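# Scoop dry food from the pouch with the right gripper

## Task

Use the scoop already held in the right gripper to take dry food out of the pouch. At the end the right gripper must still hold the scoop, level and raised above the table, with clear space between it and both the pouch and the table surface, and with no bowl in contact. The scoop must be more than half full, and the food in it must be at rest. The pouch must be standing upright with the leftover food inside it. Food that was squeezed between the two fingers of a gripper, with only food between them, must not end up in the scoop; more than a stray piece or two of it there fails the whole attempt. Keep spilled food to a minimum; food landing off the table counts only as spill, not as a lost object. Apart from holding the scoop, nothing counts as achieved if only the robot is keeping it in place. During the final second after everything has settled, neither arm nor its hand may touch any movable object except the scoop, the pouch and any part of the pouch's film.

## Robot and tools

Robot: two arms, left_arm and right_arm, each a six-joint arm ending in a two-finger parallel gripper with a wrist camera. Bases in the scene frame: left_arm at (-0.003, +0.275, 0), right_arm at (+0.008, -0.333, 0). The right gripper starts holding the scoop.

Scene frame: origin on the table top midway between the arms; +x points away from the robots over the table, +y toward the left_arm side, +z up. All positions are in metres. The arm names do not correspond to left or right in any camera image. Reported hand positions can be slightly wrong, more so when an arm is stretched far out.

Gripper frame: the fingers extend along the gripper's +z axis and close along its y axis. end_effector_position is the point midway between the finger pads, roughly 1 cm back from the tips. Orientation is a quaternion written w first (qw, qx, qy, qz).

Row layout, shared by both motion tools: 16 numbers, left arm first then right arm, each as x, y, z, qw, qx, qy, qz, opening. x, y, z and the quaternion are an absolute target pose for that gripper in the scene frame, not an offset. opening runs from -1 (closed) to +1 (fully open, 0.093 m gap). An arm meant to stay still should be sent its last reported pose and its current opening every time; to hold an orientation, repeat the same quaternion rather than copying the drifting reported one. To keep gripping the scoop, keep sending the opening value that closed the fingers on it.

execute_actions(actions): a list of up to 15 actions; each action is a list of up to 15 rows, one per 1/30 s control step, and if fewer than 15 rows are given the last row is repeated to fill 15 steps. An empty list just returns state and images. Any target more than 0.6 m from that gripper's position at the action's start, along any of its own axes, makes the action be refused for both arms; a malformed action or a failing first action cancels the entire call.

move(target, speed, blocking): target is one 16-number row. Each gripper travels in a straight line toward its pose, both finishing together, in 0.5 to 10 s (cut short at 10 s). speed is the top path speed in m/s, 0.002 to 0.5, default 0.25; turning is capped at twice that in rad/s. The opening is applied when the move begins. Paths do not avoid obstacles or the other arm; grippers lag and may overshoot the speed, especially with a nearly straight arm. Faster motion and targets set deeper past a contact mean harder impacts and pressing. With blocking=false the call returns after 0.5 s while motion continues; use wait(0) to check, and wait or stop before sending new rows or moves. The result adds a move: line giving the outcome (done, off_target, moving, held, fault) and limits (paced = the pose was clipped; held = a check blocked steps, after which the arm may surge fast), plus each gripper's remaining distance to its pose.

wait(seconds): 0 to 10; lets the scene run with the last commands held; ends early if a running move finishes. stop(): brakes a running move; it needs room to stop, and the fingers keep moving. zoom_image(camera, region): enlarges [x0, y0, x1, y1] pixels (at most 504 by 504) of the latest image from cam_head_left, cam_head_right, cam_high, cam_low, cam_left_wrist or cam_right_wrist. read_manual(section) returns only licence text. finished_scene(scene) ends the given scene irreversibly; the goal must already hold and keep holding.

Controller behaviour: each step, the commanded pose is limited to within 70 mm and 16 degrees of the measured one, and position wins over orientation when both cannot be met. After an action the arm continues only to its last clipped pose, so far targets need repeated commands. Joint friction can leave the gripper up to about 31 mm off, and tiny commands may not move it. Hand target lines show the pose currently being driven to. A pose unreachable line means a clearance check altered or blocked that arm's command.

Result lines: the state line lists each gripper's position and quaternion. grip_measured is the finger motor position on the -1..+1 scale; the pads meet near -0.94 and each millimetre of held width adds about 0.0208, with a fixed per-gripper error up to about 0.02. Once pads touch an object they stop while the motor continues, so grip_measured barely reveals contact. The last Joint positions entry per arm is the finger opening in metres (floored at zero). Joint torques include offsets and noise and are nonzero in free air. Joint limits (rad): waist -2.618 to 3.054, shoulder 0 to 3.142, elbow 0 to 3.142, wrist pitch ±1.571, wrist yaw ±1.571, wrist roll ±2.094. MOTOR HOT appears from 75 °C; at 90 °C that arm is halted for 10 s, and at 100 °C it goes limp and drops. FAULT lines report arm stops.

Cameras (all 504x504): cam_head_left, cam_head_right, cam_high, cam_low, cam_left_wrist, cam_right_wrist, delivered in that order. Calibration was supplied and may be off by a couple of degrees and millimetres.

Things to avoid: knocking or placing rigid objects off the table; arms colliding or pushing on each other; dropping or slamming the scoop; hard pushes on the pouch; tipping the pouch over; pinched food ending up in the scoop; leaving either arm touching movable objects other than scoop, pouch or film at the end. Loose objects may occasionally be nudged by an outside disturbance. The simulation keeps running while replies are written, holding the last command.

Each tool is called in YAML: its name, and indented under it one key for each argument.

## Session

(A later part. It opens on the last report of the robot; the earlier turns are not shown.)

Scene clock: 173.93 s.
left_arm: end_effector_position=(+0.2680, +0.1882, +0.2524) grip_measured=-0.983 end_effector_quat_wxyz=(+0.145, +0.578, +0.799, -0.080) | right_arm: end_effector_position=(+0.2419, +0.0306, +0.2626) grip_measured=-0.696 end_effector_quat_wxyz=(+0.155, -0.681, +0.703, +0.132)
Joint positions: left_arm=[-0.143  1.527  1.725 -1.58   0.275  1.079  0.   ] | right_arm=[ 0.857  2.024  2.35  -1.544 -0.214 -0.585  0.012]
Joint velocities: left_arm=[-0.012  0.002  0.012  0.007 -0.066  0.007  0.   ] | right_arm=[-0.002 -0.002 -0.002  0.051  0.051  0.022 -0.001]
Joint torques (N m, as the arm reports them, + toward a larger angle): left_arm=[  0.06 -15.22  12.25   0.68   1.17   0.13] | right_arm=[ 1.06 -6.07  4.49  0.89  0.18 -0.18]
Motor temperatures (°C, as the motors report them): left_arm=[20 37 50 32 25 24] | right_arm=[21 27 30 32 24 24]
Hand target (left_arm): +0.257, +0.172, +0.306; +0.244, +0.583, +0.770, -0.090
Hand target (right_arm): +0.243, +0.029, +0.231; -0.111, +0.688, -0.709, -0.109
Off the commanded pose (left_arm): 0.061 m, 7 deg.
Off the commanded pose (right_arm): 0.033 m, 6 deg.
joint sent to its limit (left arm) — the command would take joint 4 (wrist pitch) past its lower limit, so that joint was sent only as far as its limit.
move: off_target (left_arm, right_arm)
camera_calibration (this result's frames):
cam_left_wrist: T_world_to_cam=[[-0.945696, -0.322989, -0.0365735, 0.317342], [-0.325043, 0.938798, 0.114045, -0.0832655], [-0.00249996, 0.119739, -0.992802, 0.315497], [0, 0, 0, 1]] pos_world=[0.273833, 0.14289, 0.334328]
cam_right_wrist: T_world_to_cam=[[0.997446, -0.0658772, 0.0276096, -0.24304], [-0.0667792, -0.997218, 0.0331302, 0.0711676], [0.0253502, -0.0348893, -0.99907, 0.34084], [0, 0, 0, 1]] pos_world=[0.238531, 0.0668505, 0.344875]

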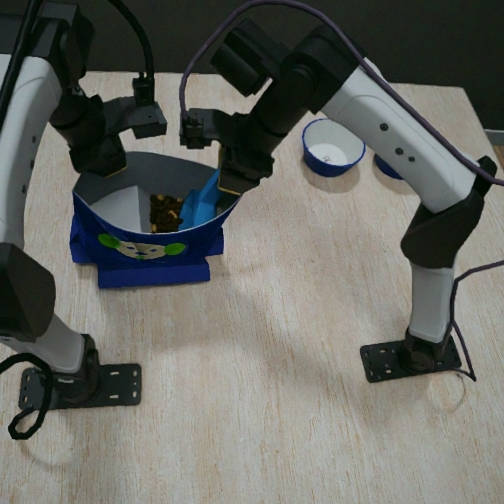

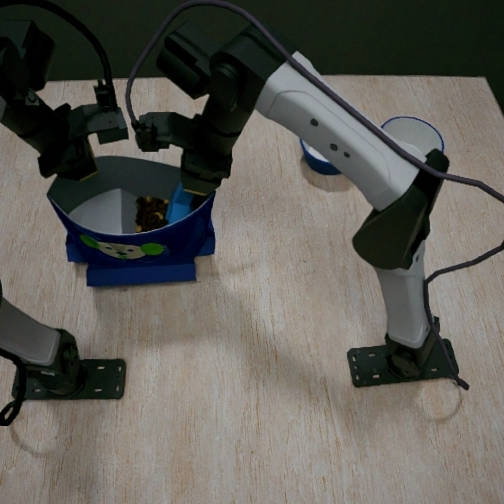

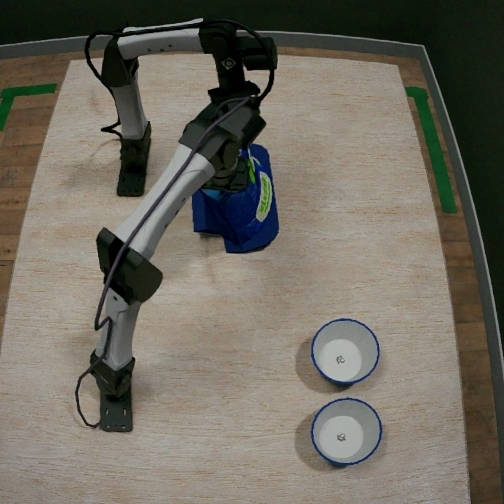

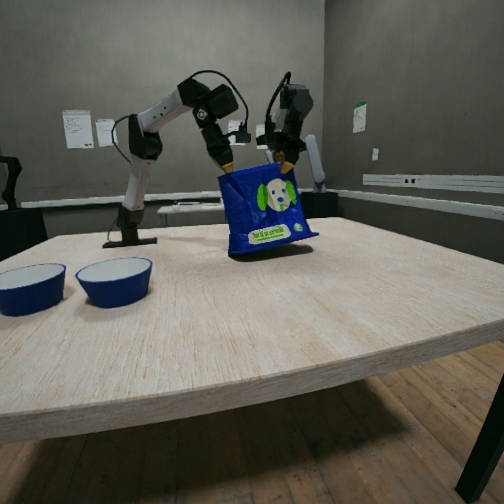

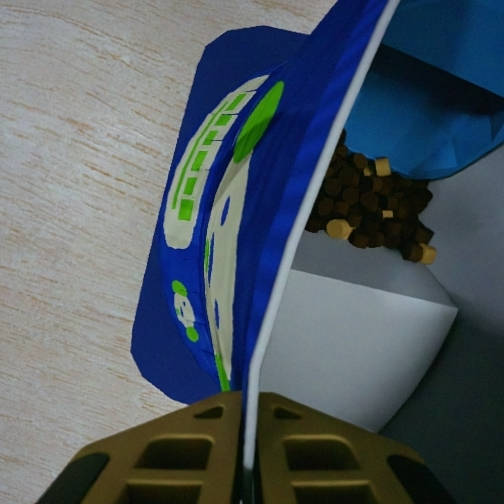

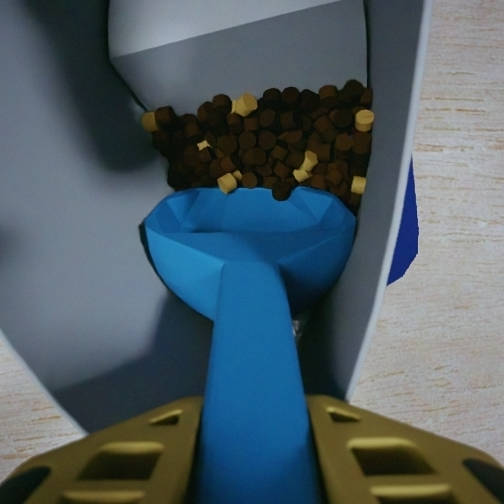

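move:
  target: [0.26,0.17,0.31,0.171,0.594,0.774,-0.132,-1, 0.244,0.028,0.19,0.216,-0.663,0.686,0.209,-1]
  speed: 0.03

Scene clock: 182.13 s.
left_arm: end_effector_position=(+0.2678, +0.1917, +0.2542) grip_measured=-0.983 end_effector_quat_wxyz=(+0.145, +0.578, +0.800, -0.069) | right_arm: end_effector_position=(+0.2404, +0.0303, +0.2413) grip_measured=-0.696 end_effector_quat_wxyz=(-0.271, +0.661, -0.665, -0.219)
Joint positions: left_arm=[-0.141  1.519  1.727 -1.58   0.256  1.079  0.   ] | right_arm=[ 0.795  1.674  1.646 -0.927 -0.383 -0.588  0.012]
Joint velocities: left_arm=[-0.027  0.007  0.002 -0.037  0.037 -0.066  0.   ] | right_arm=[ 0.012 -0.012 -0.012 -0.051  0.051 -0.066 -0.001]
Joint torques (N m, as the arm reports them, + toward a larger angle): left_arm=[ -0.03 -14.45  12.22   0.7    1.33   0.15] | right_arm=[-0.15 -3.4   2.86  1.5  -0.04 -0.15]
Motor temperatures (°C, as the motors report them): left_arm=[20 39 51 32 25 24] | right_arm=[21 28 29 32 24 24]
Hand target (left_arm): +0.257, +0.173, +0.306; +0.245, +0.584, +0.769, -0.088
Hand target (right_arm): +0.242, +0.026, +0.192; -0.217, +0.663, -0.686, -0.208
Off the commanded pose (left_arm): 0.060 m, 9 deg.
Off the commanded pose (right_arm): 0.051 m, 7 deg.
joint sent to its limit (left arm) — the command would take joint 4 (wrist pitch) past its lower limit, so that joint was sent only as far as its limit.
move: off_target (left_arm, right_arm)
camera_calibration (this result's frames):
cam_left_wrist: T_world_to_cam=[[-0.943466, -0.327073, -0.0538029, 0.322887], [-0.33134, 0.935116, 0.125587, -0.0874135], [0.00923599, 0.136314, -0.990623, 0.30998], [0, 0, 0, 1]] pos_world=[0.272807, 0.145095, 0.335423]
cam_right_wrist: T_world_to_cam=[[0.996496, -0.057923, 0.0603337, -0.248869], [-0.0401211, -0.964007, -0.262832, 0.135472], [0.0733861, 0.259491, -0.962953, 0.290397], [0, 0, 0, 1]] pos_world=[0.232122, 0.0408251, 0.33026]

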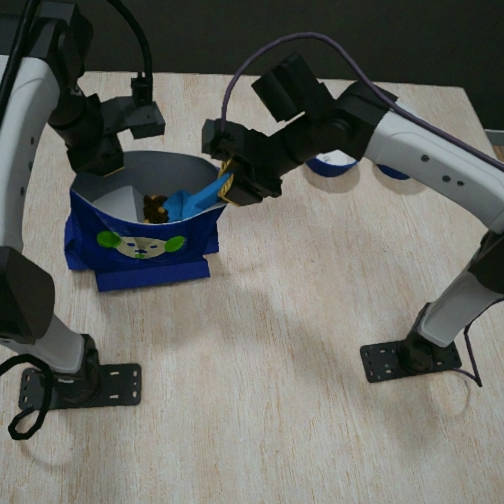

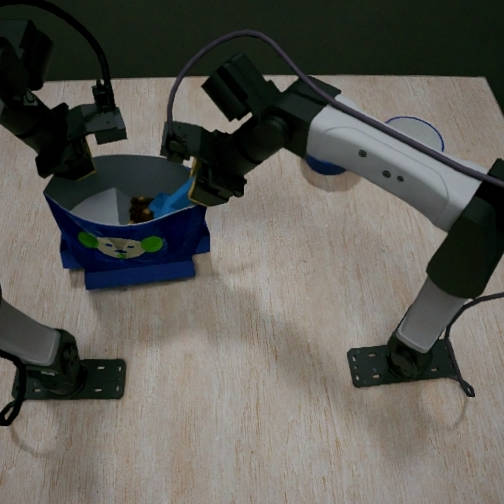

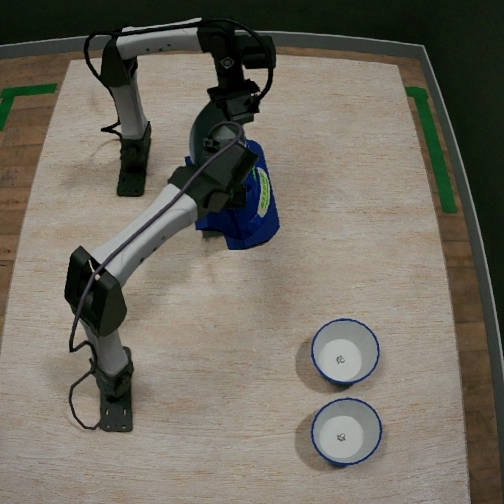

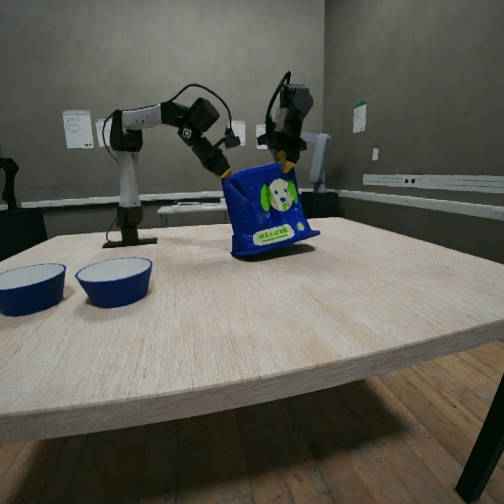

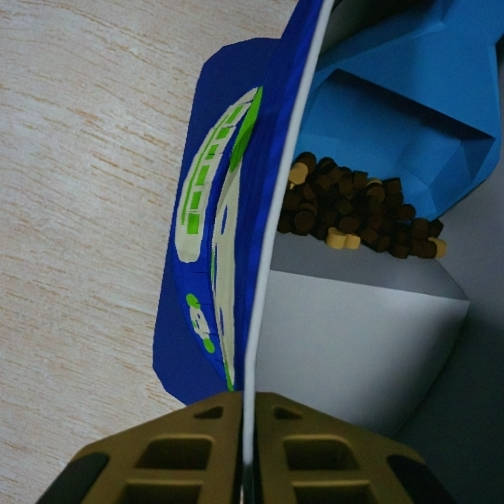

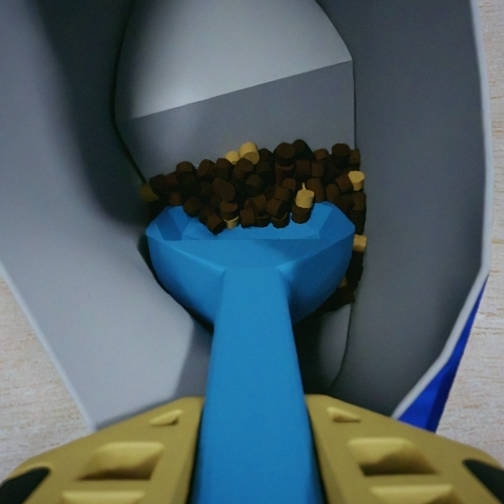

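move:
  target: [0.26,0.10,0.335,0.171,0.594,0.774,-0.132,-1, 0.244,-0.025,0.22,0.332,-0.616,0.638,0.321,-1]
  speed: 0.03

Scene clock: 198.93 s.
left_arm: end_effector_position=(+0.2770, +0.1326, +0.2870) grip_measured=-0.984 end_effector_quat_wxyz=(+0.176, +0.569, +0.802, -0.048) | right_arm: end_effector_position=(+0.2460, -0.0229, +0.2469) grip_measured=-0.696 end_effector_quat_wxyz=(-0.362, +0.614, -0.624, -0.320)
Joint positions: left_arm=[-0.371  1.589  1.922 -1.58   0.175  0.83   0.   ] | right_arm=[ 0.574  1.414  1.23  -0.589 -0.703 -0.615  0.012]
Joint velocities: left_arm=[-0.012  0.012  0.007 -0.022 -0.022 -0.022  0.   ] | right_arm=[-0.002  0.002 -0.012 -0.081 -0.022  0.007 -0.   ]
Joint torques (N m, as the arm reports them, + toward a larger angle): left_arm=[ -2.24 -11.83  12.19   0.94   1.37   0.09] | right_arm=[ 0.49 -4.04  4.98  1.53 -0.15 -0.2 ]
Motor temperatures (°C, as the motors report them): left_arm=[20 40 53 32 26 24] | right_arm=[21 27 28 33 24 24]
Hand target (left_arm): +0.257, +0.105, +0.332; +0.252, +0.585, +0.764, -0.104
Hand target (right_arm): +0.243, -0.025, +0.220; -0.333, +0.616, -0.639, -0.319
Off the commanded pose (left_arm): 0.060 m, 11 deg.
Off the commanded pose (right_arm): 0.027 m, 4 deg.
joint sent to its limit (left arm) — the command would take joint 4 (wrist pitch) past its lower limit, so that joint was sent only as far as its limit.
move: off_target (left_arm, right_arm)
camera_calibration (this result's frames):
cam_left_wrist: T_world_to_cam=[[-0.927964, -0.3526, -0.120649, 0.332319], [-0.364514, 0.926134, 0.0969788, -0.0145615], [0.0775428, 0.133971, -0.987947, 0.331071], [0, 0, 0, 1]] pos_world=[0.2774, 0.0863078, 0.368587]
cam_right_wrist: T_world_to_cam=[[0.997405, -0.0653105, 0.0303095, -0.250858], [-0.0390353, -0.844222, -0.53457, 0.155473], [0.060501, 0.531999, -0.844581, 0.289442], [0, 0, 0, 1]] pos_world=[0.238765, -0.0391131, 0.335171]

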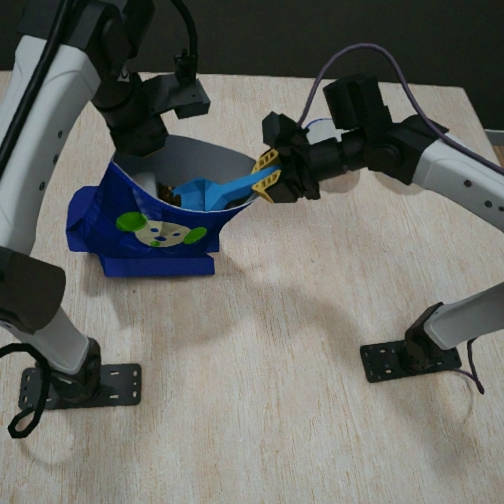

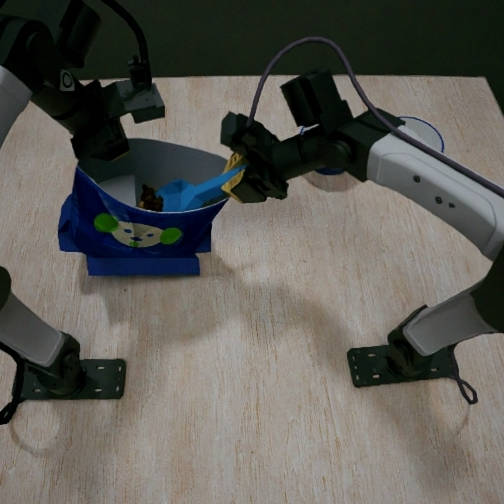

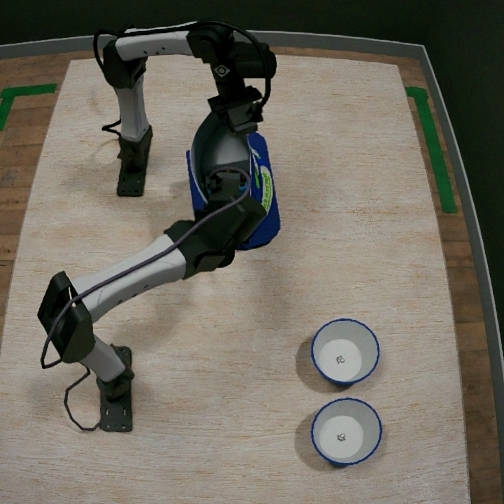

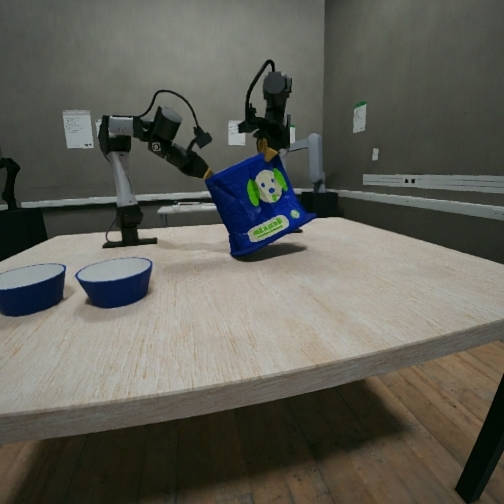

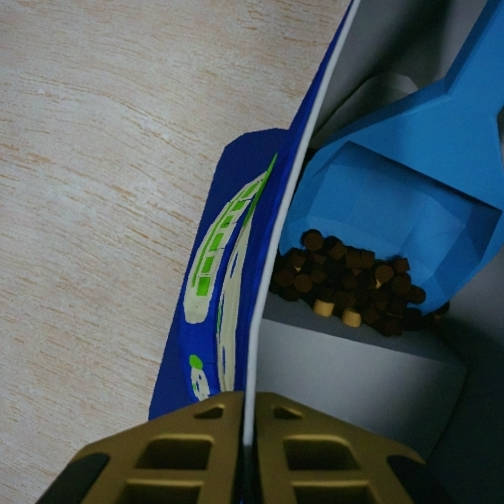

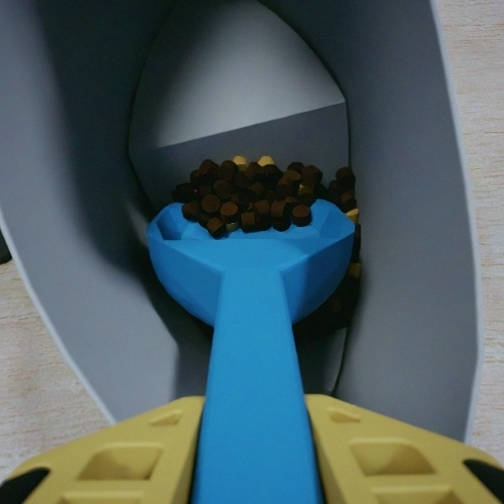

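move:
  target: [0.26,0.015,0.335,0.171,0.594,0.774,-0.132,-1, 0.244,-0.095,0.20,0.413,-0.569,0.589,0.399,-1]
  speed: 0.03

Scene clock: 208.30 s.
left_arm: end_effector_position=(+0.2858, +0.0485, +0.3027) grip_measured=-0.984 end_effector_quat_wxyz=(+0.198, +0.566, +0.799, -0.046) | right_arm: end_effector_position=(+0.2447, -0.0907, +0.2277) grip_measured=-0.696 end_effector_quat_wxyz=(-0.441, +0.577, -0.556, -0.404)
Joint positions: left_arm=[-0.619  1.768  2.179 -1.58   0.088  0.59   0.   ] | right_arm=[ 0.275  1.269  0.861 -0.295 -1.114 -0.713  0.012]
Joint velocities: left_arm=[-0.007  0.002  0.002  0.007  0.022  0.007  0.   ] | right_arm=[ 0.002  0.007 -0.007 -0.051 -0.037 -0.037  0.   ]
Joint torques (N m, as the arm reports them, + toward a larger angle): left_arm=[ -2.9  -11.54  10.27   1.09   1.37   0.1 ] | right_arm=[ 0.42 -3.18  4.86  1.19  0.08 -0.19]
Motor temperatures (°C, as the motors report them): left_arm=[21 40 54 33 26 24] | right_arm=[21 26 28 33 24 24]
Hand target (left_arm): +0.258, +0.020, +0.333; +0.235, +0.588, +0.764, -0.123
Hand target (right_arm): +0.243, -0.095, +0.200; -0.413, +0.570, -0.589, -0.397
Off the commanded pose (left_arm): 0.053 m, 11 deg.
Off the commanded pose (right_arm): 0.028 m, 5 deg.
joint sent to its limit (left arm) — the command would take joint 4 (wrist pitch) past its lower limit, so that joint was sent only as far as its limit.
move: off_target (left_arm, right_arm)
camera_calibration (this result's frames):
cam_left_wrist: T_world_to_cam=[[-0.921042, -0.360494, -0.147393, 0.319261], [-0.372123, 0.926246, 0.05994, 0.0783563], [0.114914, 0.110056, -0.98726, 0.347452], [0, 0, 0, 1]] pos_world=[0.283284, 0.00427561, 0.385386]
cam_right_wrist: T_world_to_cam=[[0.99883, -0.0271728, 0.04, -0.252481], [0.0115195, -0.66967, -0.74257, 0.138733], [0.0469645, 0.742162, -0.668573, 0.291651], [0, 0, 0, 1]] pos_world=[0.23689, -0.130408, 0.308108]

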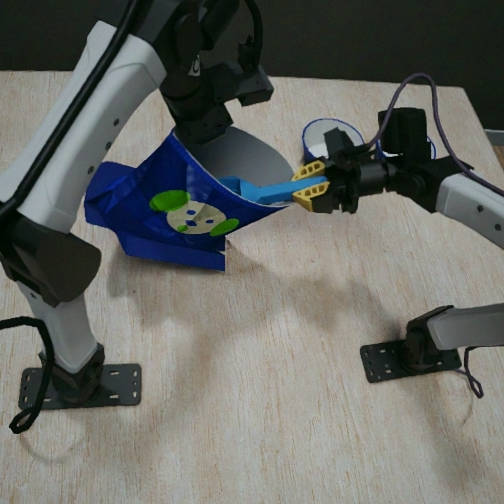

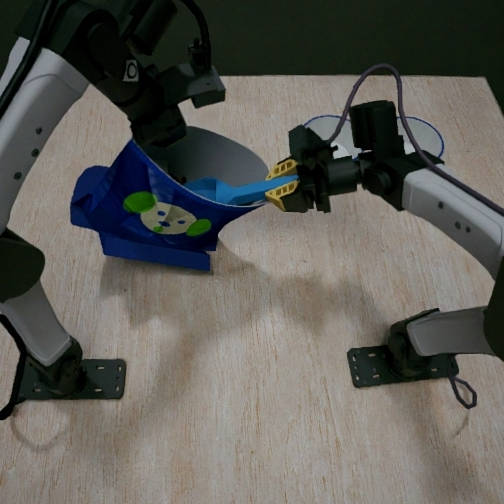

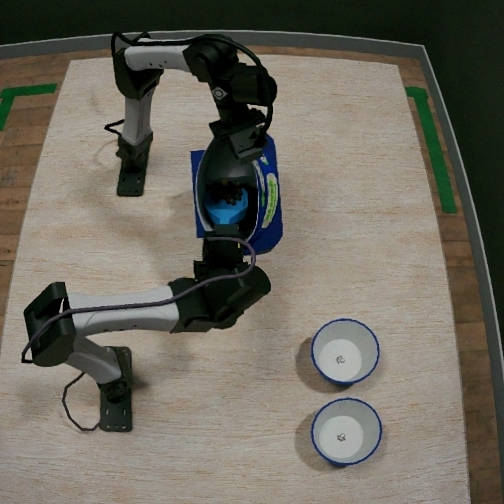

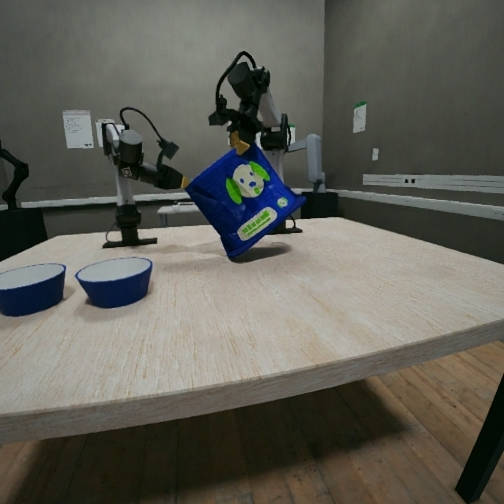

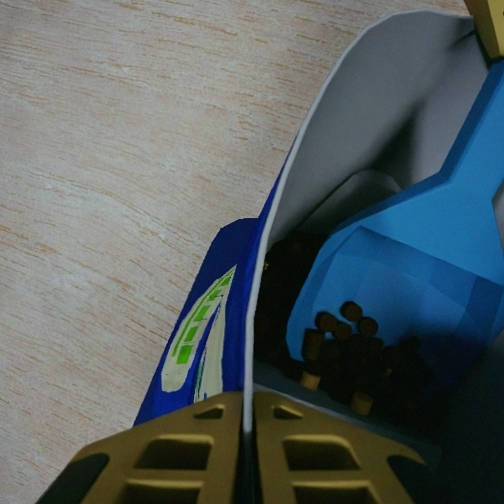

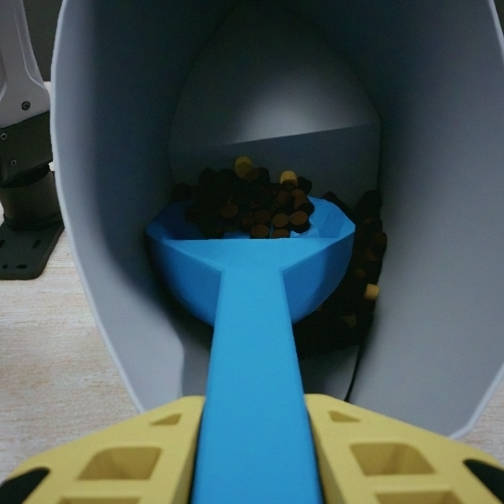

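move:
  target: [0.26,0.02,0.33,0.171,0.594,0.774,-0.132,-1, 0.25,-0.055,0.185,0.452,-0.54,0.559,0.437,-1]
  speed: 0.03

Scene clock: 222.13 s.
left_arm: end_effector_position=(+0.2977, +0.0641, +0.2985) grip_measured=-0.984 end_effector_quat_wxyz=(+0.194, +0.558, +0.807, -0.016) | right_arm: end_effector_position=(+0.2547, -0.0717, +0.2263) grip_measured=-0.696 end_effector_quat_wxyz=(+0.502, -0.550, +0.518, +0.422)
Joint positions: left_arm=[-0.59   1.773  2.172 -1.58   0.036  0.609  0.   ] | right_arm=[ 0.321  1.31   0.684  0.3   -1.114 -0.41   0.012]
Joint velocities: left_arm=[-0.027 -0.017 -0.017 -0.022 -0.051 -0.051  0.   ] | right_arm=[-0.007 -0.007 -0.012  0.037 -0.022 -0.022 -0.001]
Joint torques (N m, as the arm reports them, + toward a larger angle): left_arm=[ -3.5  -13.41   8.89   1.07   1.89   0.12] | right_arm=[ 5.64  0.47  5.23  1.38  0.34 -0.07]
Motor temperatures (°C, as the motors report them): left_arm=[21 40 53 33 27 24] | right_arm=[21 25 28 33 24 24]
Hand target (left_arm): +0.259, +0.027, +0.331; +0.232, +0.589, +0.764, -0.122
Hand target (right_arm): +0.247, -0.059, +0.186; -0.452, +0.542, -0.559, -0.435
Off the commanded pose (left_arm): 0.066 m, 15 deg.
Off the commanded pose (right_arm): 0.045 m, 8 deg.
joint sent to its limit (left arm) — the command would take joint 4 (wrist pitch) past its lower limit, so that joint was sent only as far as its limit.
move: off_target (left_arm, right_arm)
camera_calibration (this result's frames):
cam_left_wrist: T_world_to_cam=[[-0.905101, -0.381692, -0.18736, 0.343743], [-0.403901, 0.909504, 0.0983163, 0.0676987], [0.132878, 0.164661, -0.977359, 0.328396], [0, 0, 0, 1]] pos_world=[0.294829, 0.0155573, 0.378709]
cam_right_wrist: T_world_to_cam=[[0.994095, -0.0568822, 0.0924097, -0.274619], [0.0453621, -0.555782, -0.83009, 0.169702], [0.0985769, 0.82938, -0.54992, 0.242387], [0, 0, 0, 1]] pos_world=[0.241405, -0.122335, 0.299538]

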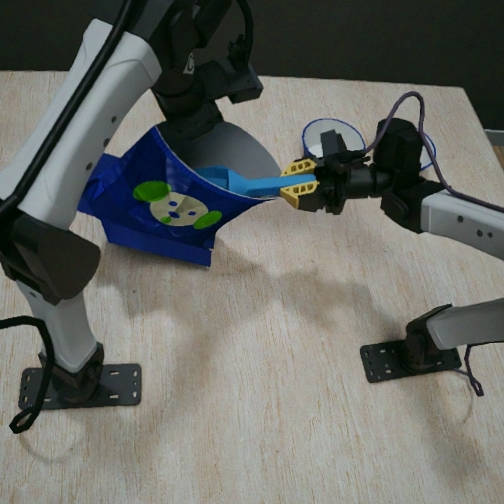

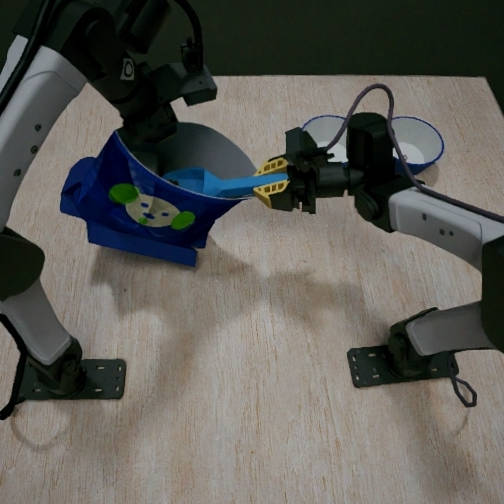

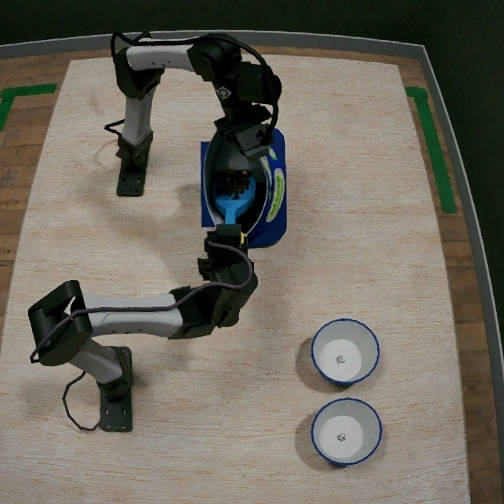

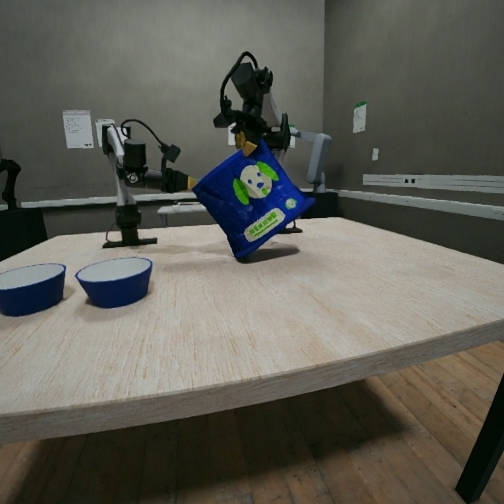

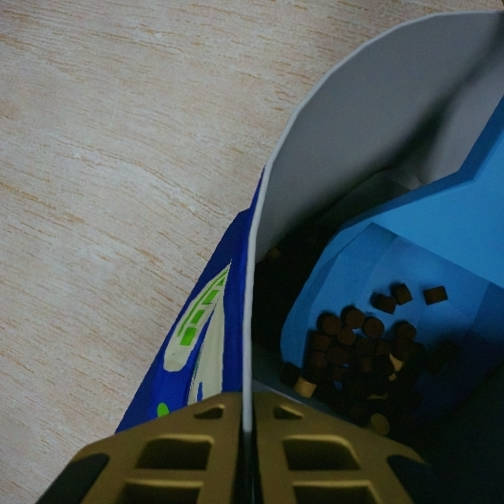

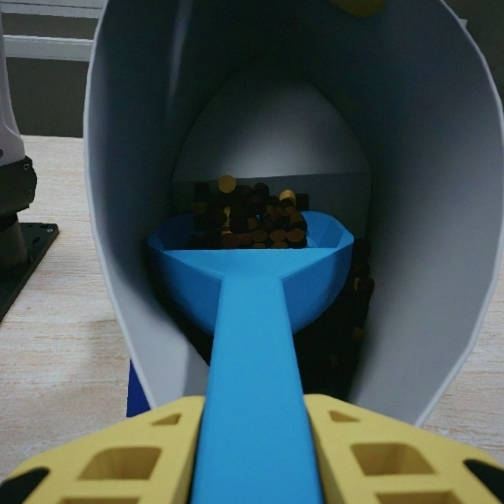

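move:
  target: [0.27,-0.04,0.32,0.171,0.594,0.774,-0.132,-1, 0.245,-0.125,0.185,0.485,-0.502,0.578,0.422,-1]
  speed: 0.03

Scene clock: 232.83 s.
left_arm: end_effector_position=(+0.2999, -0.0034, +0.3031) grip_measured=-0.984 end_effector_quat_wxyz=(+0.217, +0.564, +0.796, -0.044) | right_arm: end_effector_position=(+0.2473, -0.1203, +0.2023) grip_measured=-0.696 end_effector_quat_wxyz=(+0.502, -0.515, +0.552, +0.422)
Joint positions: left_arm=[-0.722  1.932  2.386 -1.58   0.039  0.498  0.   ] | right_arm=[ 0.152  1.214  0.543  0.259 -1.212 -0.44   0.012]
Joint velocities: left_arm=[ 0.002 -0.002 -0.002 -0.007 -0.007  0.007  0.   ] | right_arm=[-0.002 -0.012 -0.007  0.051 -0.081 -0.051 -0.001]
Joint torques (N m, as the arm reports them, + toward a larger angle): left_arm=[ -3.07 -11.25   8.71   1.17   1.47   0.06] | right_arm=[-0.46 -3.53  5.53  1.17  0.03 -0.24]
Motor temperatures (°C, as the motors report them): left_arm=[21 40 51 34 28 24] | right_arm=[21 25 29 33 24 24]
Hand target (left_arm): +0.268, -0.036, +0.320; +0.225, +0.589, +0.765, -0.129
Hand target (right_arm): +0.245, -0.125, +0.185; +0.485, -0.503, +0.578, +0.422
Off the commanded pose (left_arm): 0.050 m, 12 deg.
Off the commanded pose (right_arm): 0.018 m, 4 deg.
joint sent to its limit (left arm) — the command would take joint 4 (wrist pitch) past its lower limit, so that joint was sent only as far as its limit.
move: off_target (left_arm, right_arm)
camera_calibration (this result's frames):
cam_left_wrist: T_world_to_cam=[[-0.91528, -0.364412, -0.171659, 0.319211], [-0.374668, 0.926656, 0.0305332, 0.141357], [0.147942, 0.0922616, -0.984683, 0.341215], [0, 0, 0, 1]] pos_world=[0.294649, -0.0461459, 0.386468]
cam_right_wrist: T_world_to_cam=[[0.991196, -0.129211, 0.0288922, -0.263006], [-0.0474801, -0.550584, -0.833428, 0.147297], [0.123596, 0.824719, -0.551872, 0.263874], [0, 0, 0, 1]] pos_world=[0.23507, -0.170506, 0.275985]

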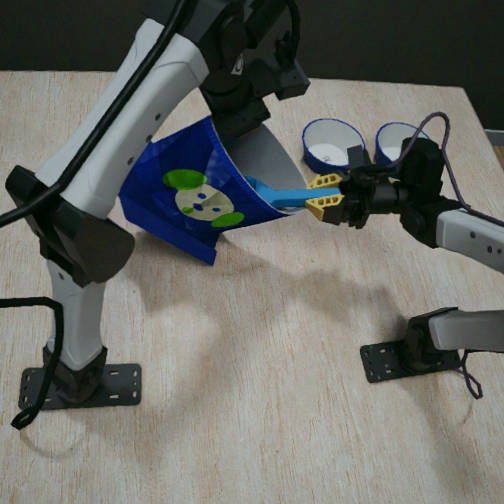

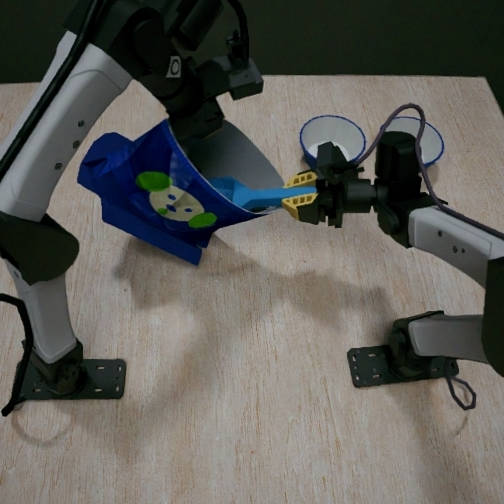

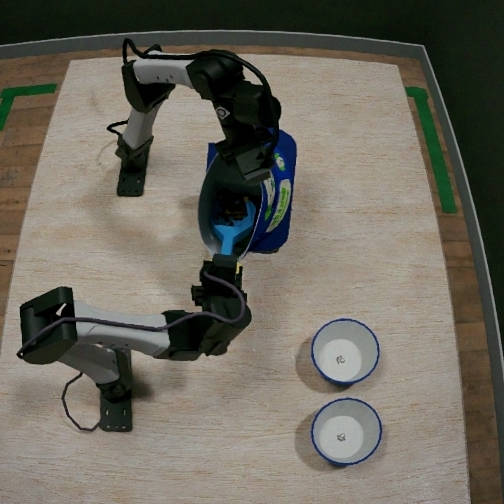

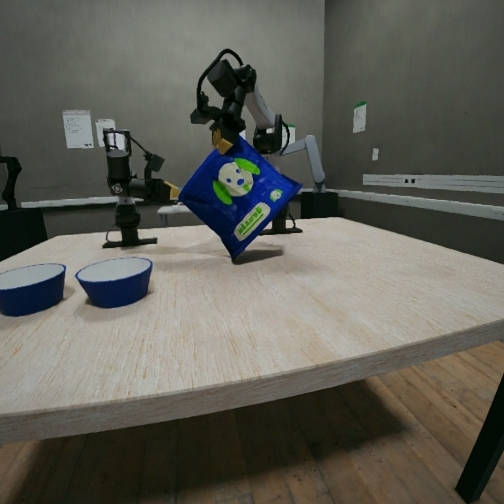

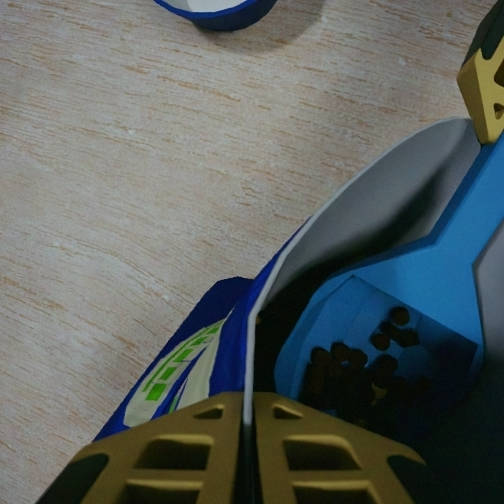

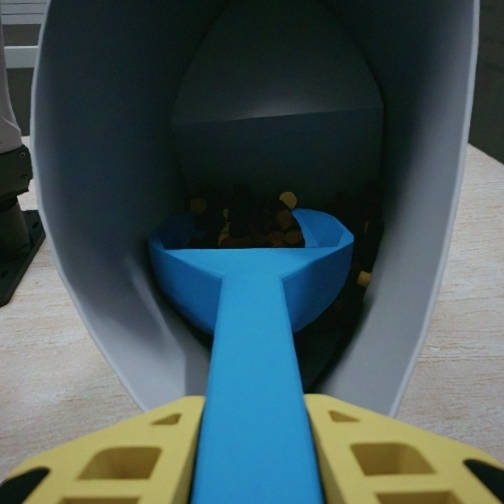

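move:
  target: [0.27,-0.045,0.31,0.171,0.594,0.774,-0.132,-1, 0.238,-0.16,0.235,0.383,-0.557,0.663,0.321,-1]
  speed: 0.04

Scene clock: 247.13 s.
left_arm: end_effector_position=(+0.2883, -0.0240, +0.2981) grip_measured=-0.984 end_effector_quat_wxyz=(+0.204, +0.577, +0.785, -0.092) | right_arm: end_effector_position=(+0.2331, -0.1584, +0.2356) grip_measured=-0.696 end_effector_quat_wxyz=(+0.387, -0.561, +0.657, +0.322)
Joint positions: left_arm=[-0.739  1.96   2.401 -1.58   0.134  0.495  0.   ] | right_arm=[ 0.09   1.169  1.036 -0.935 -0.972 -0.995  0.012]
Joint velocities: left_arm=[-0.002 -0.002  0.012  0.037 -0.022 -0.022  0.   ] | right_arm=[-0.012 -0.007 -0.017  0.007 -0.007  0.051 -0.001]
Joint torques (N m, as the arm reports them, + toward a larger angle): left_arm=[ -2.37 -11.35   7.88   1.15   0.73  -0.02] | right_arm=[-0.32 -1.03  9.31  0.95 -0.35 -0.18]
Motor temperatures (°C, as the motors report them): left_arm=[21 40 49 34 28 24] | right_arm=[21 25 30 32 24 24]
Hand target (left_arm): +0.269, -0.043, +0.310; +0.211, +0.588, +0.769, -0.136
Hand target (right_arm): +0.238, -0.160, +0.235; +0.381, -0.559, +0.662, +0.322
Off the commanded pose (left_arm): 0.030 m, 6 deg.
Off the commanded pose (right_arm): 0.005 m, 1 deg.
joint sent to its limit (left arm) — the command would take joint 4 (wrist pitch) past its lower limit, so that joint was sent only as far as its limit.
move: off_target (left_arm)
camera_calibration (this result's frames):
cam_left_wrist: T_world_to_cam=[[-0.942886, -0.321052, -0.0888311, 0.284488], [-0.322418, 0.946597, 0.00109589, 0.15045], [0.0837354, 0.029674, -0.996046, 0.360281], [0, 0, 0, 1]] pos_world=[0.28658, -0.0617713, 0.383963]
cam_right_wrist: T_world_to_cam=[[0.982516, -0.186127, -0.00443486, -0.253979], [-0.155058, -0.804861, -0.572849, 0.0768543], [0.103053, 0.563521, -0.819649, 0.341878], [0, 0, 0, 1]] pos_world=[0.226224, -0.178071, 0.32312]

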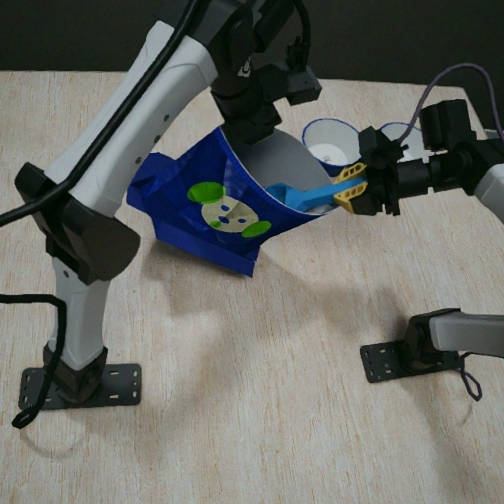

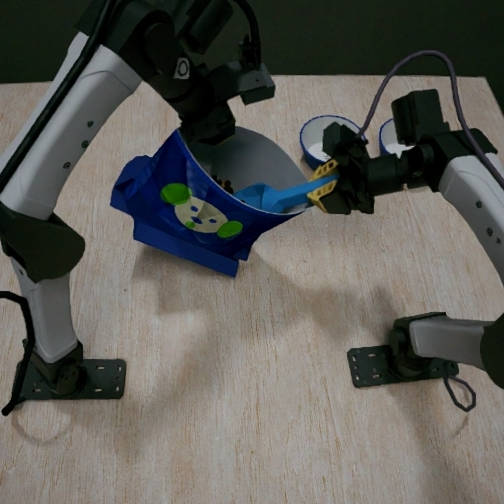

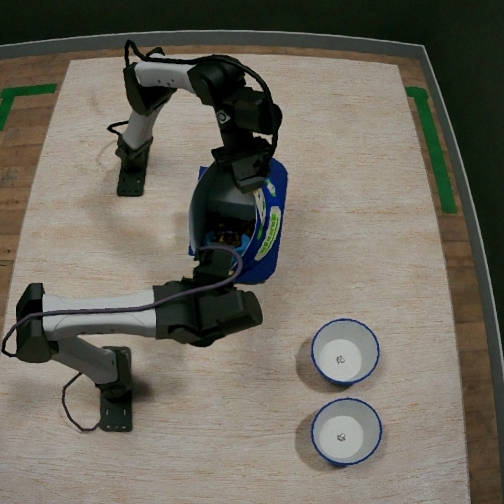

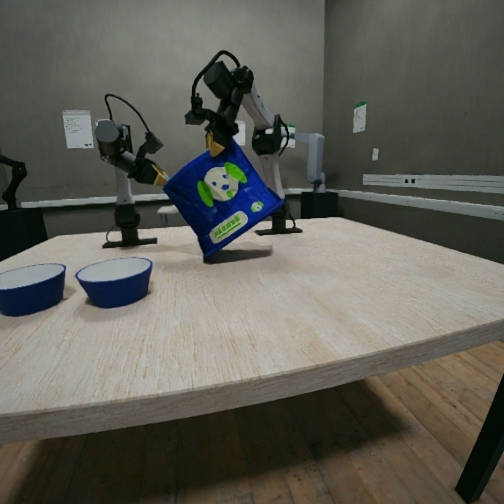

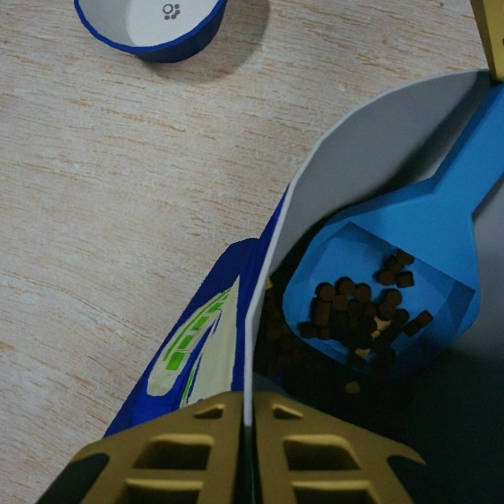

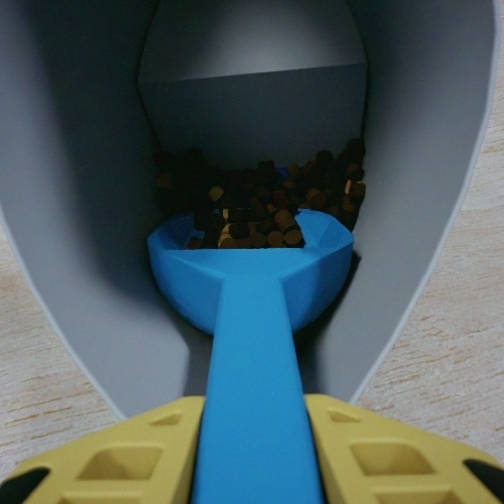

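move:
  target: [0.27,-0.05,0.31,0.171,0.594,0.774,-0.132,-1, 0.25,-0.095,0.195,0.383,-0.557,0.663,0.321,-1]
  speed: 0.03

Scene clock: 253.17 s.
left_arm: end_effector_position=(+0.3110, -0.0054, +0.2888) grip_measured=-0.984 end_effector_quat_wxyz=(+0.203, +0.561, +0.802, -0.030) | right_arm: end_effector_position=(+0.2512, -0.1092, +0.2385) grip_measured=-0.696 end_effector_quat_wxyz=(+0.421, -0.545, +0.651, +0.321)
Joint positions: left_arm=[-0.718  1.98   2.401 -1.58   0.014  0.495  0.   ] | right_arm=[ 0.289  1.169  0.952 -0.52  -0.857 -0.647  0.012]
Joint velocities: left_arm=[-0.002  0.007 -0.032  0.051 -0.007 -0.022  0.   ] | right_arm=[-0.007 -0.002  0.007 -0.095 -0.037  0.022  0.   ]
Joint torques (N m, as the arm reports them, + toward a larger angle): left_arm=[ -4.21 -13.43   8.44   1.11   1.65   0.  ] | right_arm=[ 5.    1.38  3.33  1.9   0.07 -0.28]
Motor temperatures (°C, as the motors report them): left_arm=[22 40 49 34 28 24] | right_arm=[21 24 30 32 24 24]
Hand target (left_arm): +0.269, -0.044, +0.311; +0.215, +0.591, +0.767, -0.130
Hand target (right_arm): +0.247, -0.099, +0.197; +0.382, -0.559, +0.662, +0.321
Off the commanded pose (left_arm): 0.064 m, 13 deg.
Off the commanded pose (right_arm): 0.046 m, 5 deg.
joint sent to its limit (left arm) — the command would take joint 4 (wrist pitch) past its lower limit, so that joint was sent only as far as its limit.
move: off_target (left_arm, right_arm)
camera_calibration (this result's frames):
cam_left_wrist: T_world_to_cam=[[-0.910566, -0.373801, -0.176473, 0.326033], [-0.39024, 0.918141, 0.0687736, 0.141578], [0.136319, 0.13149, -0.9819, 0.32869], [0, 0, 0, 1]] pos_world=[0.307317, -0.0513368, 0.37054]
cam_right_wrist: T_world_to_cam=[[0.974463, -0.223184, 0.0247168, -0.271499], [-0.159805, -0.766615, -0.621904, 0.138049], [0.157747, 0.602072, -0.782704, 0.296373], [0, 0, 0, 1]] pos_world=[0.239875, -0.133202, 0.324536]

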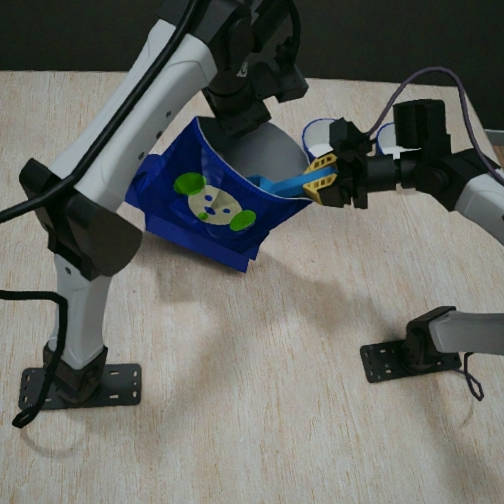

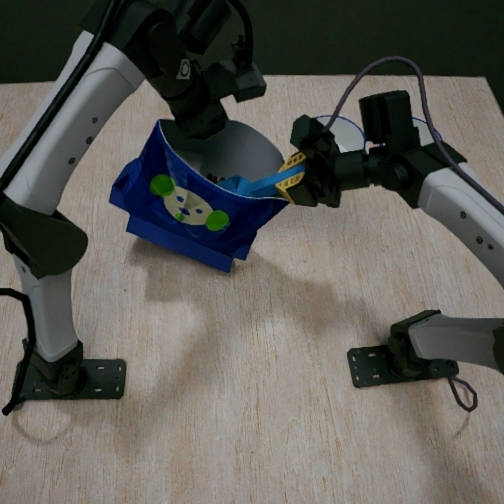

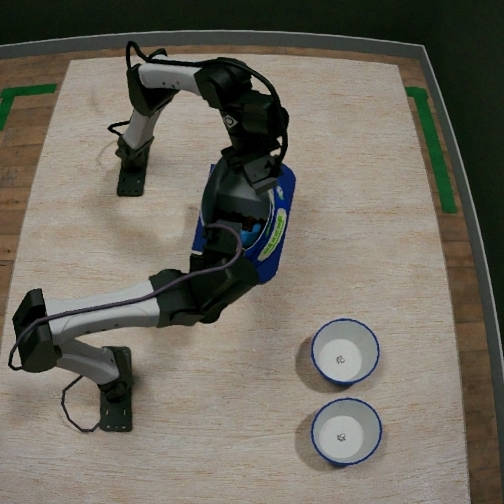

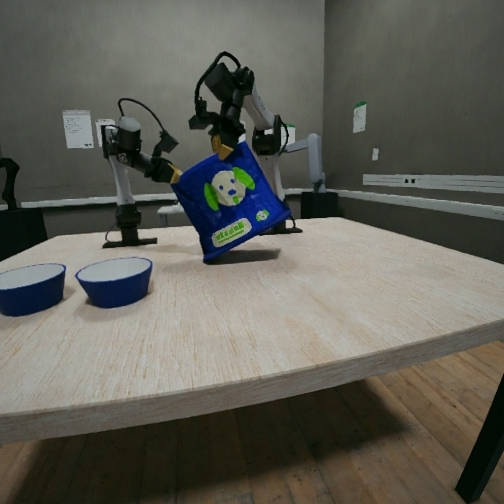

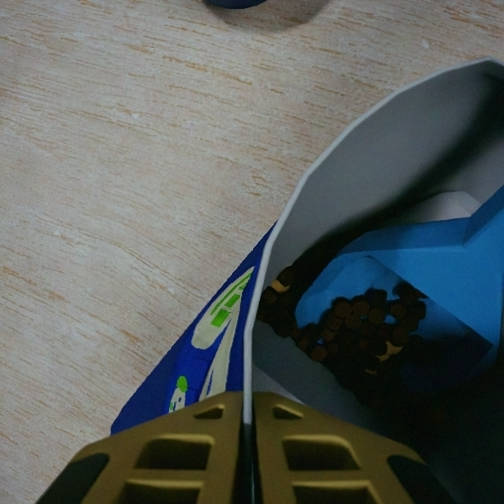

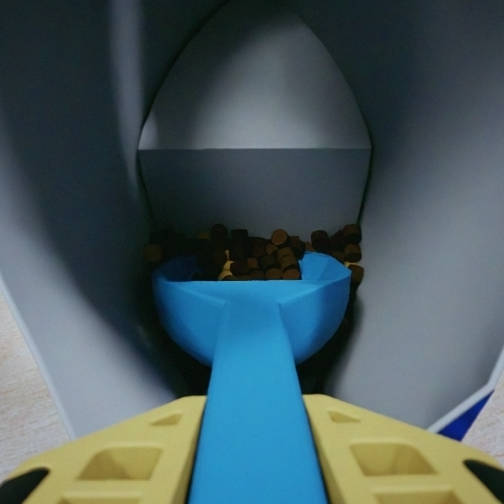

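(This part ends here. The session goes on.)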